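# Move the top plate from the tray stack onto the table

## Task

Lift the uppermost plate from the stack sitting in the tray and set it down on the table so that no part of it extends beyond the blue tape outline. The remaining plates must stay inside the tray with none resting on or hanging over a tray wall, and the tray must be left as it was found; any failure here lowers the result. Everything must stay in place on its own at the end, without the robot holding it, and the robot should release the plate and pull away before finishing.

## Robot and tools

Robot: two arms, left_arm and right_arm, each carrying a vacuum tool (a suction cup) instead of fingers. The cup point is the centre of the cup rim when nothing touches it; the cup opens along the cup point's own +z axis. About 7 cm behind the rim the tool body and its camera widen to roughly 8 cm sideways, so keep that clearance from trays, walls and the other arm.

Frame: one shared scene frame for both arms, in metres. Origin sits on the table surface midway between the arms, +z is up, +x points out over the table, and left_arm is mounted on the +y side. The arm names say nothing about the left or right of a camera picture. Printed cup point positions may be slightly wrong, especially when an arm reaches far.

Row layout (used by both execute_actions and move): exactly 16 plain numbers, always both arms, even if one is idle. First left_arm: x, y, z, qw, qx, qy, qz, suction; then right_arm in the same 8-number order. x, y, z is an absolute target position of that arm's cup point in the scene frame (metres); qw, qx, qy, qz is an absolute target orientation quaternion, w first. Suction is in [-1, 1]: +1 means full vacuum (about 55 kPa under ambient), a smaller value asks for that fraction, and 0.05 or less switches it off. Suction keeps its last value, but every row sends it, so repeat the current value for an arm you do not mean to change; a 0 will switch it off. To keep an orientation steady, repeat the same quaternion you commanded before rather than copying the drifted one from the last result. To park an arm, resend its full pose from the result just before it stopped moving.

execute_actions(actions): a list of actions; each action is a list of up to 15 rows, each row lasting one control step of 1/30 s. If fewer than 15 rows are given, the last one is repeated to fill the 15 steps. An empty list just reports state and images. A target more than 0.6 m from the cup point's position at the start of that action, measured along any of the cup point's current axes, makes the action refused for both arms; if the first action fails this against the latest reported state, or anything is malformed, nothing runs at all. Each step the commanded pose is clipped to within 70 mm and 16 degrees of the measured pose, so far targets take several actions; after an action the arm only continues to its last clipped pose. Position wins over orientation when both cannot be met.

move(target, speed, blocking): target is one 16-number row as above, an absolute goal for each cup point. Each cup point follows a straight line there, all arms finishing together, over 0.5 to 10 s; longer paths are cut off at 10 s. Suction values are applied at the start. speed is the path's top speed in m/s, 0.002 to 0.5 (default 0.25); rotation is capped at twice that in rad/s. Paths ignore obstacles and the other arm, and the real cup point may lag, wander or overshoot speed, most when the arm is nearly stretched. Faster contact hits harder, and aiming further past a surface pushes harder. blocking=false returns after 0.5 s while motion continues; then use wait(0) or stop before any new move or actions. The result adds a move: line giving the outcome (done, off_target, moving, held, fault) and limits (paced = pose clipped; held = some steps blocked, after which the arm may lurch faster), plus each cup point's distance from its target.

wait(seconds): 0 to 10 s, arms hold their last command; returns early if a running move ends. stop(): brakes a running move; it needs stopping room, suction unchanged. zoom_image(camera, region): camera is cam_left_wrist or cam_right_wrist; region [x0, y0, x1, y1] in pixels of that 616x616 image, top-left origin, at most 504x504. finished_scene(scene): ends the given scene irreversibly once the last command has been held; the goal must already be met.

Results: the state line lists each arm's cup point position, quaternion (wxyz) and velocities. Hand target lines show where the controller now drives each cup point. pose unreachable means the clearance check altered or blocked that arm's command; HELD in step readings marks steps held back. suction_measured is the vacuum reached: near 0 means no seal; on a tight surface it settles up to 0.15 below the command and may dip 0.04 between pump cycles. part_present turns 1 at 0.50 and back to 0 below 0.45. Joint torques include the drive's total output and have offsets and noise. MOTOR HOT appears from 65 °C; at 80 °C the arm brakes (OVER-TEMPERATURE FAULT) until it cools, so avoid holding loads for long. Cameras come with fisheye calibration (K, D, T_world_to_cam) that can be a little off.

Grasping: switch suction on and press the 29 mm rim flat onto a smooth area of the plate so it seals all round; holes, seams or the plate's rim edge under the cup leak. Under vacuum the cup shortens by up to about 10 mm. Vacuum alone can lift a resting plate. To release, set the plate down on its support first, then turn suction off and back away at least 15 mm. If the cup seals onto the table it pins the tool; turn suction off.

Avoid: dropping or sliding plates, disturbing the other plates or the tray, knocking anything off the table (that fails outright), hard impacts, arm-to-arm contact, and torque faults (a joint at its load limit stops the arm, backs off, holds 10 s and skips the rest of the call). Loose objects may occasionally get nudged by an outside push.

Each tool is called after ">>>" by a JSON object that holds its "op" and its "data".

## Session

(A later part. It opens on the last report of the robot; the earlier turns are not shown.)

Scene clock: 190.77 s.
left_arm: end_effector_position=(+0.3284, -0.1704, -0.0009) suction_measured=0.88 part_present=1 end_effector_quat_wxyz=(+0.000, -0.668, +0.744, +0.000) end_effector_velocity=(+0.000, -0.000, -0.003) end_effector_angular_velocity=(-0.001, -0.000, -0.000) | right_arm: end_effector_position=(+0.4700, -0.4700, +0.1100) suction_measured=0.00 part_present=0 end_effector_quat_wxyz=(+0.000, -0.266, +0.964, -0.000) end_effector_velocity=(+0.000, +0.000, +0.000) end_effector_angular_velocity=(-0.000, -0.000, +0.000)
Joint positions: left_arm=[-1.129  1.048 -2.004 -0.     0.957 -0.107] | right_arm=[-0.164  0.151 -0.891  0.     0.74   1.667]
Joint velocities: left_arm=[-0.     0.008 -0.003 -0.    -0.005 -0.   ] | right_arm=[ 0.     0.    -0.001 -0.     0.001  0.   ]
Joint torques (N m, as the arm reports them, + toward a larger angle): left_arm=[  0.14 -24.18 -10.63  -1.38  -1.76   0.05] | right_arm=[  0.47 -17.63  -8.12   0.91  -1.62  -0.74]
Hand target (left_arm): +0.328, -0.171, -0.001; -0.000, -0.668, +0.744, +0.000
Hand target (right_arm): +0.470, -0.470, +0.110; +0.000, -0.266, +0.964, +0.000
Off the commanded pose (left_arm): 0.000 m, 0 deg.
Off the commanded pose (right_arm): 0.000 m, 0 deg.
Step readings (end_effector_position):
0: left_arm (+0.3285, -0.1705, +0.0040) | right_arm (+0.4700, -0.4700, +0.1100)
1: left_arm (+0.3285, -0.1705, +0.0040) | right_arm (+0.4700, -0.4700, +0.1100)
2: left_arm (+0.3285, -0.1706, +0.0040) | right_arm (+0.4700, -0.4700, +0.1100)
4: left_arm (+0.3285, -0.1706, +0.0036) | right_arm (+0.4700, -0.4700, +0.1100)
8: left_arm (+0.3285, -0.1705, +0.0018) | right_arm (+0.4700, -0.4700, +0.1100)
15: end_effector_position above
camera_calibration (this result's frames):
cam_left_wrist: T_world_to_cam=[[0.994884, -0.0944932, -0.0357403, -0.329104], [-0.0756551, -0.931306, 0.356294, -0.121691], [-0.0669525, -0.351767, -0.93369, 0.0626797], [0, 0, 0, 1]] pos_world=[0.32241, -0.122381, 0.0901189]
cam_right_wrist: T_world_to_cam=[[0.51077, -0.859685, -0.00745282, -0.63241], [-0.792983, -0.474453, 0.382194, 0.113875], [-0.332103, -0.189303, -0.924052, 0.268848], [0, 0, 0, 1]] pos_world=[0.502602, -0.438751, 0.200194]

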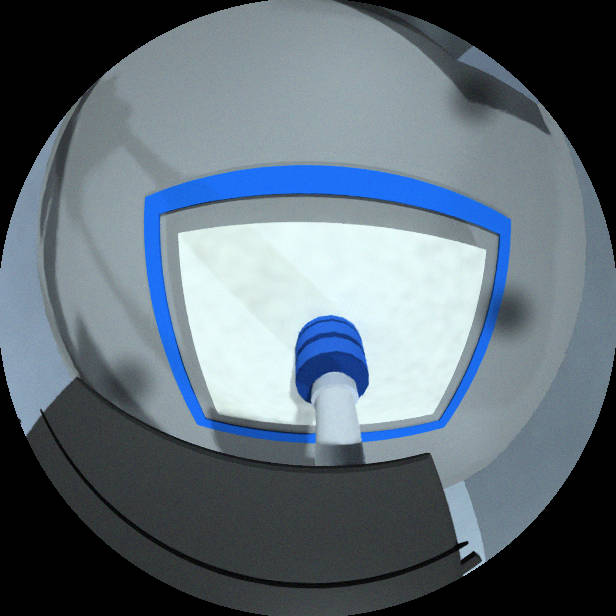

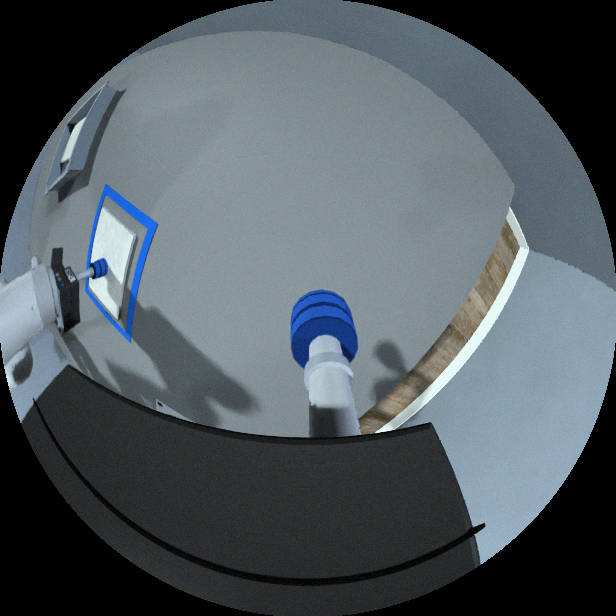

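>>> {"op": "execute_actions", "data": {"actions": [[[0.3285,-0.1705,-0.0015,0,-0.6678,0.7443,0,0.9,0.47,-0.47,0.11,0,-0.2656,0.964,0,0],[0.3285,-0.1705,-0.002,0,-0.6678,0.7443,0,0.9,0.47,-0.47,0.11,0,-0.2656,0.964,0,0],[0.3285,-0.1705,-0.0025,0,-0.6678,0.7443,0,0.9,0.47,-0.47,0.11,0,-0.2656,0.964,0,0],[0.3285,-0.1705,-0.003,0,-0.6678,0.7443,0,0.9,0.47,-0.47,0.11,0,-0.2656,0.964,0,0],[0.3285,-0.1705,-0.0035,0,-0.6678,0.7443,0,0.9,0.47,-0.47,0.11,0,-0.2656,0.964,0,0],[0.3285,-0.1705,-0.004,0,-0.6678,0.7443,0,0.9,0.47,-0.47,0.11,0,-0.2656,0.964,0,0]]]}}

Scene clock: 195.40 s.
left_arm: end_effector_position=(+0.3291, -0.1714, -0.0021) suction_measured=0.89 part_present=1 end_effector_quat_wxyz=(-0.000, -0.668, +0.744, -0.002) end_effector_velocity=(-0.000, +0.000, -0.001) end_effector_angular_velocity=(+0.001, +0.001, -0.001) | right_arm: end_effector_position=(+0.4700, -0.4700, +0.1100) suction_measured=0.00 part_present=0 end_effector_quat_wxyz=(+0.000, -0.266, +0.964, -0.000) end_effector_velocity=(-0.000, +0.000, -0.000) end_effector_angular_velocity=(+0.001, +0.001, +0.000)
Joint positions: left_arm=[-1.129  1.052 -2.008  0.     0.952 -0.107] | right_arm=[-0.164  0.151 -0.891  0.     0.74   1.667]
Joint velocities: left_arm=[ 0.     0.001  0.001 -0.    -0.001  0.001] | right_arm=[ 0.     0.001  0.     0.001  0.001 -0.001]
Joint torques (N m, as the arm reports them, + toward a larger angle): left_arm=[ -0.2  -19.2   -8.4   -1.22  -1.34   0.17] | right_arm=[  0.85 -17.64  -8.4    0.85  -1.67  -0.57]
Hand target (left_arm): +0.328, -0.171, -0.004; -0.000, -0.668, +0.744, +0.000
Hand target (right_arm): +0.470, -0.470, +0.110; -0.000, -0.266, +0.964, +0.000
Off the commanded pose (left_arm): 0.002 m, 0 deg.
Off the commanded pose (right_arm): 0.000 m, 0 deg.
Step readings (end_effector_position):
0: left_arm (+0.3285, -0.1705, -0.0010) | right_arm (+0.4700, -0.4700, +0.1100)
1: left_arm (+0.3285, -0.1705, -0.0010) | right_arm (+0.4700, -0.4700, +0.1100)
2: left_arm (+0.3285, -0.1705, -0.0010) | right_arm (+0.4700, -0.4700, +0.1100)
4: left_arm (+0.3286, -0.1706, -0.0014) | right_arm (+0.4700, -0.4700, +0.1100)
8: left_arm (+0.3289, -0.1712, -0.0017) | right_arm (+0.4700, -0.4700, +0.1100)
15: end_effector_position above
camera_calibration (this result's frames):
cam_left_wrist: T_world_to_cam=[[0.99496, -0.0945949, -0.0332711, -0.329955], [-0.0764155, -0.930105, 0.359257, -0.121728], [-0.0649295, -0.354904, -0.932645, 0.0600444], [0, 0, 0, 1]] pos_world=[0.322889, -0.123122, 0.0887539]
cam_right_wrist: T_world_to_cam=[[0.51077, -0.859685, -0.00745283, -0.63241], [-0.792983, -0.474453, 0.382194, 0.113875], [-0.332103, -0.189303, -0.924052, 0.268848], [0, 0, 0, 1]] pos_world=[0.502602, -0.438751, 0.200194]

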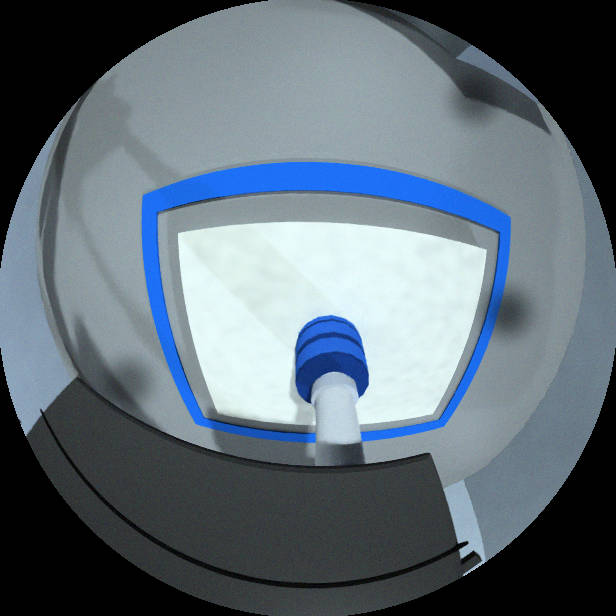

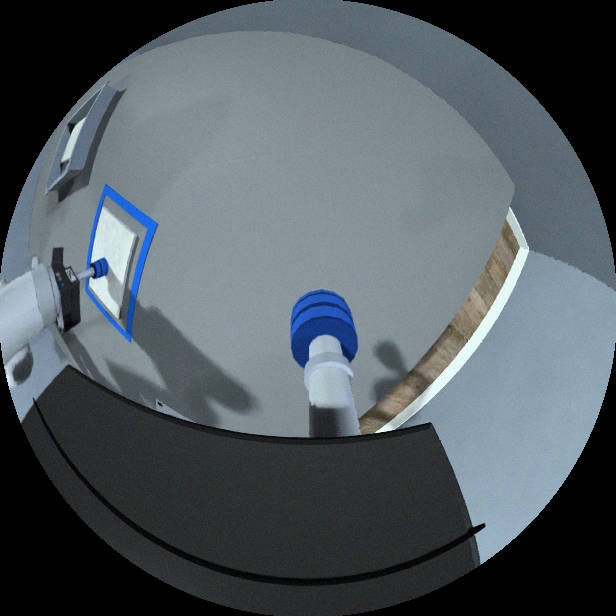

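Contact. Release suction.

>>> {"op": "execute_actions", "data": {"actions": [[[0.3285,-0.1705,-0.0015,0,-0.6678,0.7443,0,0,0.47,-0.47,0.11,0,-0.2656,0.964,0,0],[0.3285,-0.1705,-0.0015,0,-0.6678,0.7443,0,0,0.47,-0.47,0.11,0,-0.2656,0.964,0,0],[0.3285,-0.1705,-0.0015,0,-0.6678,0.7443,0,0,0.47,-0.47,0.11,0,-0.2656,0.964,0,0],[0.3285,-0.1705,-0.0015,0,-0.6678,0.7443,0,0,0.47,-0.47,0.11,0,-0.2656,0.964,0,0],[0.3285,-0.1705,-0.0015,0,-0.6678,0.7443,0,0,0.47,-0.47,0.11,0,-0.2656,0.964,0,0],[0.3285,-0.1705,-0.0015,0,-0.6678,0.7443,0,0,0.47,-0.47,0.11,0,-0.2656,0.964,0,0],[0.3285,-0.1705,-0.0015,0,-0.6678,0.7443,0,0,0.47,-0.47,0.11,0,-0.2656,0.964,0,0],[0.3285,-0.1705,-0.001,0,-0.6678,0.7443,0,0,0.47,-0.47,0.11,0,-0.2656,0.964,0,0],[0.3285,-0.1705,-0.0005,0,-0.6678,0.7443,0,0,0.47,-0.47,0.11,0,-0.2656,0.964,0,0],[0.3285,-0.1705,0.0,0,-0.6678,0.7443,0,0,0.47,-0.47,0.11,0,-0.2656,0.964,0,0],[0.3285,-0.1705,0.0005,0,-0.6678,0.7443,0,0,0.47,-0.47,0.11,0,-0.2656,0.964,0,0],[0.3285,-0.1705,0.001,0,-0.6678,0.7443,0,0,0.47,-0.47,0.11,0,-0.2656,0.964,0,0],[0.3285,-0.1705,0.0015,0,-0.6678,0.7443,0,0,0.47,-0.47,0.11,0,-0.2656,0.964,0,0],[0.3285,-0.1705,0.002,0,-0.6678,0.7443,0,0,0.47,-0.47,0.11,0,-0.2656,0.964,0,0],[0.3285,-0.1705,0.0025,0,-0.6678,0.7443,0,0,0.47,-0.47,0.11,0,-0.2656,0.964,0,0]]]}}

Scene clock: 202.67 s.
left_arm: end_effector_position=(+0.3275, -0.1689, -0.0022) suction_measured=0.00 part_present=0 end_effector_quat_wxyz=(+0.000, -0.668, +0.744, +0.003) end_effector_velocity=(-0.005, +0.005, +0.004) end_effector_angular_velocity=(+0.020, +0.013, -0.002) | right_arm: end_effector_position=(+0.4700, -0.4700, +0.1100) suction_measured=0.00 part_present=0 end_effector_quat_wxyz=(+0.000, -0.266, +0.964, -0.000) end_effector_velocity=(-0.000, +0.000, -0.000) end_effector_angular_velocity=(+0.001, +0.000, -0.001)
Joint positions: left_arm=[-1.129  1.047 -2.001 -0.     0.96  -0.107] | right_arm=[-0.164  0.151 -0.891  0.     0.74   1.667]
Joint velocities: left_arm=[-0.003 -0.019  0.018 -0.     0.025  0.   ] | right_arm=[-0.     0.     0.001  0.001 -0.001 -0.   ]
Joint torques (N m, as the arm reports them, + toward a larger angle): left_arm=[  0.24 -16.96  -6.7   -1.3    0.54   0.12] | right_arm=[  0.39 -17.93  -8.48   0.93  -1.78  -0.78]
Hand target (left_arm): +0.328, -0.170, +0.002; -0.000, -0.668, +0.744, -0.000
Hand target (right_arm): +0.470, -0.470, +0.110; +0.000, -0.266, +0.964, +0.000
Off the commanded pose (left_arm): 0.005 m, 0 deg.
Off the commanded pose (right_arm): 0.000 m, 0 deg.
Step readings (end_effector_position):
0: left_arm (+0.3286, -0.1707, -0.0034) | right_arm (+0.4700, -0.4700, +0.1100)
1: left_arm (+0.3286, -0.1707, -0.0033) | right_arm (+0.4700, -0.4700, +0.1100)
2: left_arm (+0.3286, -0.1707, -0.0030) | right_arm (+0.4700, -0.4700, +0.1100)
4: left_arm (+0.3284, -0.1704, -0.0029) | right_arm (+0.4700, -0.4700, +0.1100)
8: left_arm (+0.3282, -0.1700, -0.0028) | right_arm (+0.4700, -0.4700, +0.1100)
15: end_effector_position above
camera_calibration (this result's frames):
cam_left_wrist: T_world_to_cam=[[0.994767, -0.094291, -0.0393502, -0.327971], [-0.0745198, -0.933053, 0.351936, -0.120561], [-0.0699002, -0.347162, -0.935197, 0.063659], [0, 0, 0, 1]] pos_world=[0.321721, -0.121314, 0.0890576]
cam_right_wrist: T_world_to_cam=[[0.51077, -0.859685, -0.00745282, -0.63241], [-0.792983, -0.474453, 0.382194, 0.113875], [-0.332103, -0.189304, -0.924052, 0.268848], [0, 0, 0, 1]] pos_world=[0.502602, -0.438751, 0.200194]

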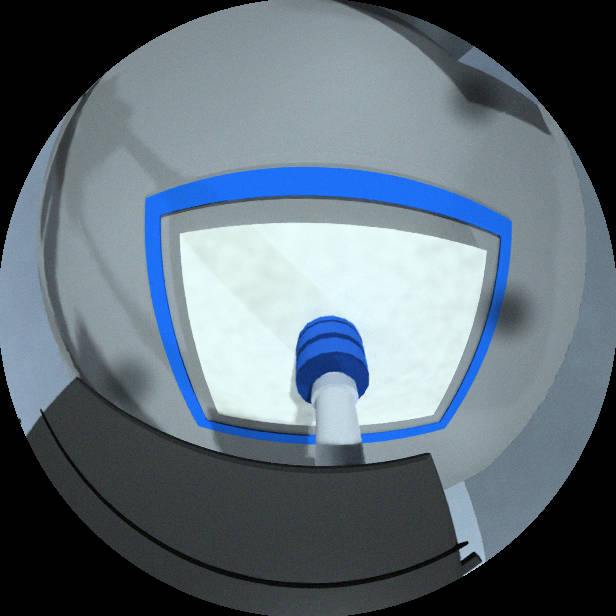

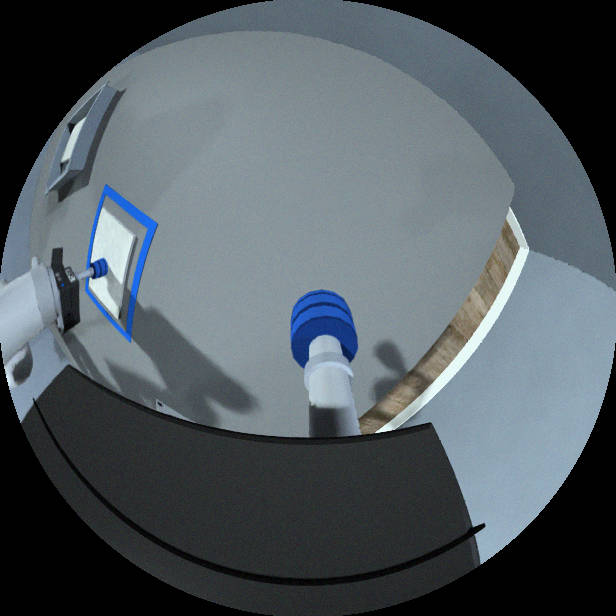

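>>> {"op": "execute_actions", "data": {"actions": [[[0.3285,-0.1705,0.0031,0,-0.6678,0.7443,0,0,0.47,-0.47,0.11,0,-0.2656,0.964,0,0],[0.3285,-0.1705,0.0048,0,-0.6678,0.7443,0,0,0.47,-0.47,0.11,0,-0.2656,0.964,0,0],[0.3285,-0.1705,0.0075,0,-0.6678,0.7443,0,0,0.47,-0.47,0.11,0,-0.2656,0.964,0,0],[0.3285,-0.1705,0.0112,0,-0.6678,0.7443,0,0,0.47,-0.47,0.11,0,-0.2656,0.964,0,0],[0.3285,-0.1705,0.0158,0,-0.6678,0.7443,0,0,0.47,-0.47,0.11,0,-0.2656,0.964,0,0],[0.3285,-0.1705,0.0212,0,-0.6678,0.7443,0,0,0.47,-0.47,0.11,0,-0.2656,0.964,0,0],[0.3285,-0.1705,0.0273,0,-0.6678,0.7443,0,0,0.47,-0.47,0.11,0,-0.2656,0.964,0,0],[0.3285,-0.1705,0.0341,0,-0.6678,0.7443,0,0,0.47,-0.47,0.11,0,-0.2656,0.964,0,0],[0.3285,-0.1705,0.0414,0,-0.6678,0.7443,0,0,0.47,-0.47,0.11,0,-0.2656,0.964,0,0],[0.3285,-0.1705,0.0492,0,-0.6678,0.7443,0,0,0.47,-0.47,0.11,0,-0.2656,0.964,0,0],[0.3281,-0.1698,0.0573,0,-0.6678,0.7443,0,0,0.47,-0.47,0.11,0,-0.2656,0.964,0,0],[0.3271,-0.1677,0.0659,0,-0.6678,0.7443,0,0,0.47,-0.47,0.11,0,-0.2656,0.964,0,0],[0.3255,-0.1644,0.0746,0,-0.6678,0.7443,0,0,0.47,-0.47,0.11,0,-0.2656,0.964,0,0],[0.3233,-0.1601,0.0835,0,-0.6678,0.7443,0,0,0.47,-0.47,0.11,0,-0.2656,0.964,0,0],[0.3207,-0.1549,0.0925,0,-0.6678,0.7443,0,0,0.47,-0.47,0.11,0,-0.2656,0.964,0,0]],[[0.3177,-0.1489,0.1015,0,-0.6678,0.7443,0,0,0.47,-0.47,0.11,0,-0.2656,0.964,0,0],[0.3144,-0.1423,0.1104,0,-0.6678,0.7443,0,0,0.47,-0.47,0.11,0,-0.2656,0.964,0,0],[0.3109,-0.1353,0.1191,0,-0.6678,0.7443,0,0,0.47,-0.47,0.11,0,-0.2656,0.964,0,0],[0.3072,-0.128,0.1277,0,-0.6678,0.7443,0,0,0.47,-0.47,0.11,0,-0.2656,0.964,0,0],[0.3035,-0.1205,0.1358,0,-0.6678,0.7443,0,0,0.47,-0.47,0.11,0,-0.2656,0.964,0,0],[0.2998,-0.113,0.1436,0,-0.6678,0.7443,0,0,0.47,-0.47,0.11,0,-0.2656,0.964,0,0],[0.2961,-0.1057,0.1509,0,-0.6678,0.7443,0,0,0.47,-0.47,0.11,0,-0.2656,0.964,0,0],[0.2926,-0.0987,0.1577,0,-0.6678,0.7443,0,0,0.47,-0.47,0.11,0,-0.2656,0.964,0,0],[0.2893,-0.0921,0.1638,0,-0.6678,0.7443,0,0,0.47,-0.47,0.11,0,-0.2656,0.964,0,0],[0.2863,-0.0861,0.1692,0,-0.6678,0.7443,0,0,0.47,-0.47,0.11,0,-0.2656,0.964,0,0],[0.2837,-0.0809,0.1738,0,-0.6678,0.7443,0,0,0.47,-0.47,0.11,0,-0.2656,0.964,0,0],[0.2815,-0.0766,0.1775,0,-0.6678,0.7443,0,0,0.47,-0.47,0.11,0,-0.2656,0.964,0,0],[0.2799,-0.0733,0.1802,0,-0.6678,0.7443,0,0,0.47,-0.47,0.11,0,-0.2656,0.964,0,0],[0.2789,-0.0712,0.1819,0,-0.6678,0.7443,0,0,0.47,-0.47,0.11,0,-0.2656,0.964,0,0],[0.2785,-0.0705,0.1825,0,-0.6678,0.7443,0,0,0.47,-0.47,0.11,0,-0.2656,0.964,0,0]]]}}

Scene clock: 219.20 s.
left_arm: end_effector_position=(+0.2894, -0.0916, +0.1623) suction_measured=0.00 part_present=0 end_effector_quat_wxyz=(+0.002, -0.668, +0.744, +0.014) end_effector_velocity=(-0.082, +0.162, +0.151) end_effector_angular_velocity=(-0.058, -0.037, +0.001) | right_arm: end_effector_position=(+0.4700, -0.4700, +0.1100) suction_measured=0.00 part_present=0 end_effector_quat_wxyz=(-0.000, -0.266, +0.964, +0.000) end_effector_velocity=(+0.000, -0.000, +0.001) end_effector_angular_velocity=(-0.000, -0.002, -0.001)
Joint positions: left_arm=[-1.112  0.486 -1.546  0.001  1.088 -0.091] | right_arm=[-0.164  0.151 -0.891  0.     0.74   1.667]
Joint velocities: left_arm=[ 0.036 -0.856  0.88  -0.    -0.093  0.035] | right_arm=[-0.001 -0.001 -0.     0.    -0.001 -0.   ]
Joint torques (N m, as the arm reports them, + toward a larger angle): left_arm=[  0.38 -16.91 -10.74  -1.28  -1.71   0.08] | right_arm=[  0.38 -17.74  -8.07   0.58  -1.52  -0.72]
Hand target (left_arm): +0.279, -0.072, +0.178; +0.001, -0.668, +0.744, +0.008
Hand target (right_arm): +0.470, -0.470, +0.110; +0.000, -0.266, +0.964, +0.000
Off the commanded pose (left_arm): 0.031 m, 2 deg.
Off the commanded pose (right_arm): 0.000 m, 0 deg.
Step readings (end_effector_position; steps 1 to 15: 1st action; 16 to 30: 2nd action):
0: left_arm (+0.3285, -0.1705, +0.0025) | right_arm (+0.4700, -0.4700, +0.1100)
1: left_arm (+0.3285, -0.1705, +0.0025) | right_arm (+0.4700, -0.4700, +0.1100)
2: left_arm (+0.3285, -0.1705, +0.0026) | right_arm (+0.4700, -0.4700, +0.1100)
4: left_arm (+0.3284, -0.1703, +0.0034) | right_arm (+0.4700, -0.4700, +0.1100)
8: left_arm (+0.3279, -0.1695, +0.0119) | right_arm (+0.4700, -0.4700, +0.1100)
15: left_arm (+0.3279, -0.1689, +0.0559) | right_arm (+0.4700, -0.4700, +0.1100)
16: left_arm (+0.3270, -0.1671, +0.0632) | right_arm (+0.4700, -0.4700, +0.1100)
17: left_arm (+0.3257, -0.1645, +0.0707) | right_arm (+0.4700, -0.4700, +0.1100)
19: left_arm (+0.3222, -0.1572, +0.0859) | right_arm (+0.4700, -0.4700, +0.1100)
23: left_arm (+0.3118, -0.1360, +0.1168) | right_arm (+0.4700, -0.4700, +0.1100)
30: end_effector_position above
camera_calibration (this result's frames):
cam_left_wrist: T_world_to_cam=[[0.994267, -0.0929987, -0.0527704, -0.273906], [-0.0700625, -0.939429, 0.335507, -0.108355], [-0.0807757, -0.329886, -0.940558, 0.247292], [0, 0, 0, 1]] pos_world=[0.28472, -0.0456863, 0.254492]
cam_right_wrist: T_world_to_cam=[[0.51077, -0.859685, -0.00745302, -0.63241], [-0.792983, -0.474453, 0.382194, 0.113875], [-0.332103, -0.189303, -0.924052, 0.268848], [0, 0, 0, 1]] pos_world=[0.502602, -0.438751, 0.200194]

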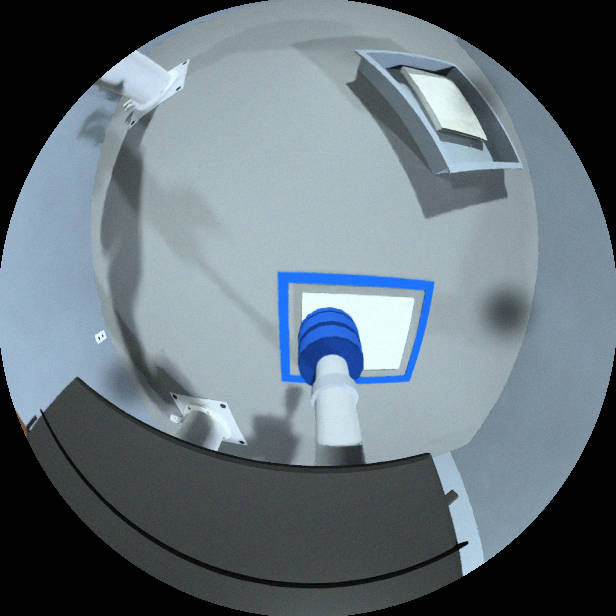

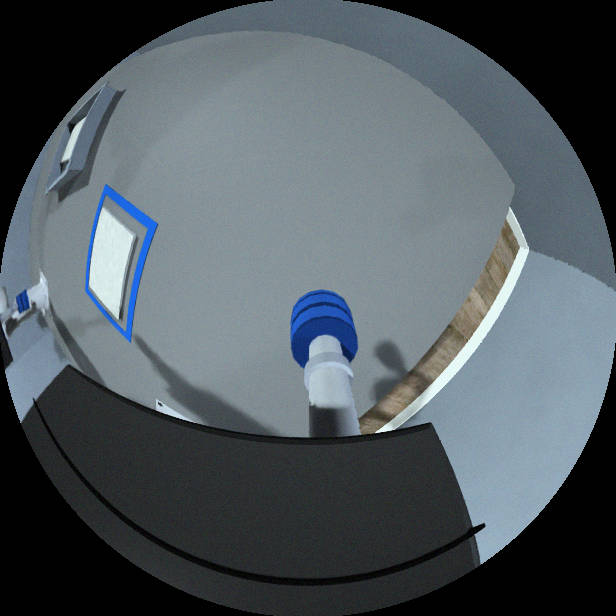

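>>> {"op": "execute_actions", "data": {"actions": []}}

>>> {"op": "zoom_image", "data": {"camera": "cam_left_wrist", "region": [330, 30, 550, 230]}}

Scene clock: 220.47 s.
left_arm: end_effector_position=(+0.2793, -0.0724, +0.1784) suction_measured=0.00 part_present=0 end_effector_quat_wxyz=(+0.001, -0.668, +0.744, +0.008) end_effector_velocity=(+0.000, +0.000, +0.000) end_effector_angular_velocity=(-0.000, -0.000, +0.001) | right_arm: end_effector_position=(+0.4700, -0.4700, +0.1100) suction_measured=0.00 part_present=0 end_effector_quat_wxyz=(-0.000, -0.266, +0.964, +0.000) end_effector_velocity=(-0.000, -0.000, -0.000) end_effector_angular_velocity=(-0.001, +0.000, +0.001)
Joint positions: left_arm=[-1.108  0.384 -1.438  0.     1.07  -0.087] | right_arm=[-0.164  0.151 -0.891  0.     0.74   1.667]
Joint velocities: left_arm=[ 0.001 -0.001  0.001 -0.    -0.    -0.   ] | right_arm=[-0.     0.     0.    -0.001 -0.    -0.001]
Joint torques (N m, as the arm reports them, + toward a larger angle): left_arm=[ -0.32 -17.92 -10.83  -1.42  -1.57   0.01] | right_arm=[  0.91 -17.77  -8.25   0.87  -1.54  -0.79]
Hand target (left_arm): +0.279, -0.072, +0.178; +0.001, -0.668, +0.744, +0.008
Hand target (right_arm): +0.470, -0.470, +0.110; +0.000, -0.266, +0.964, +0.000
Off the commanded pose (left_arm): 0.005 m, 1 deg.
Off the commanded pose (right_arm): 0.000 m, 0 deg.
camera_calibration (this result's frames):
cam_left_wrist: T_world_to_cam=[[0.994582, -0.0937564, -0.0448951, -0.262773], [-0.0726302, -0.935739, 0.345133, -0.0972178], [-0.0743685, -0.340003, -0.937479, 0.264859], [0, 0, 0, 1]] pos_world=[0.273985, -0.0255544, 0.270055]
cam_right_wrist: T_world_to_cam=[[0.51077, -0.859685, -0.00745295, -0.63241], [-0.792983, -0.474453, 0.382194, 0.113875], [-0.332103, -0.189303, -0.924052, 0.268848], [0, 0, 0, 1]] pos_world=[0.502602, -0.438751, 0.200194]

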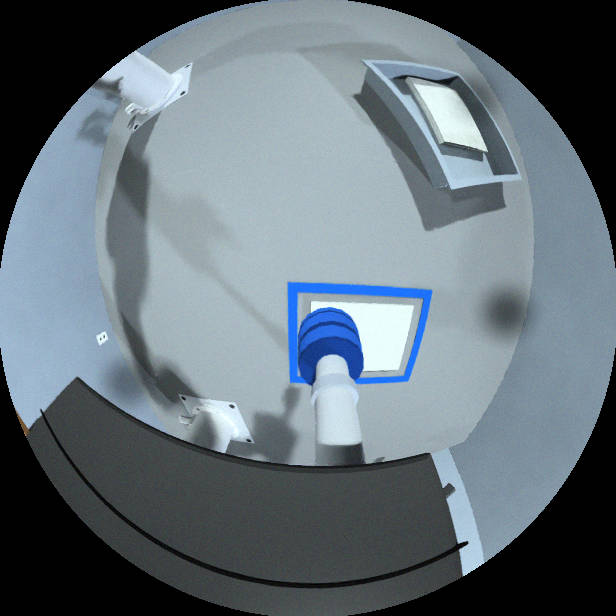

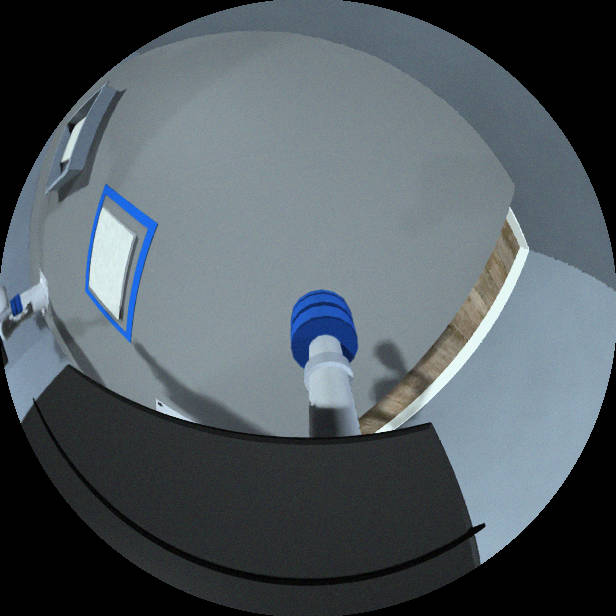

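Region (330, 30, 550, 230) of cam_left_wrist's 616x616 image, scaled by 2.291, with more detail than that image has; it fills the top 458 rows of this view, and the rest is white.

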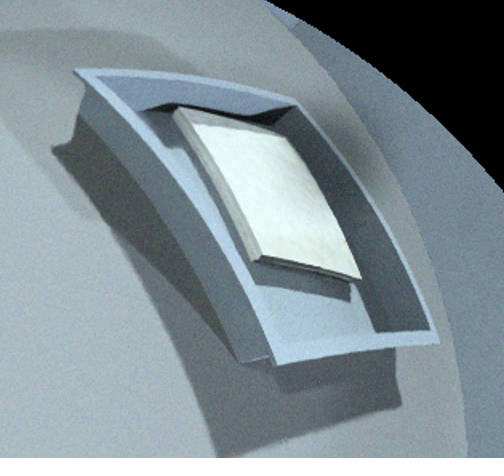

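>>> {"op": "finished_scene", "data": {"scene": 2}}

The scene is finished: the task was done.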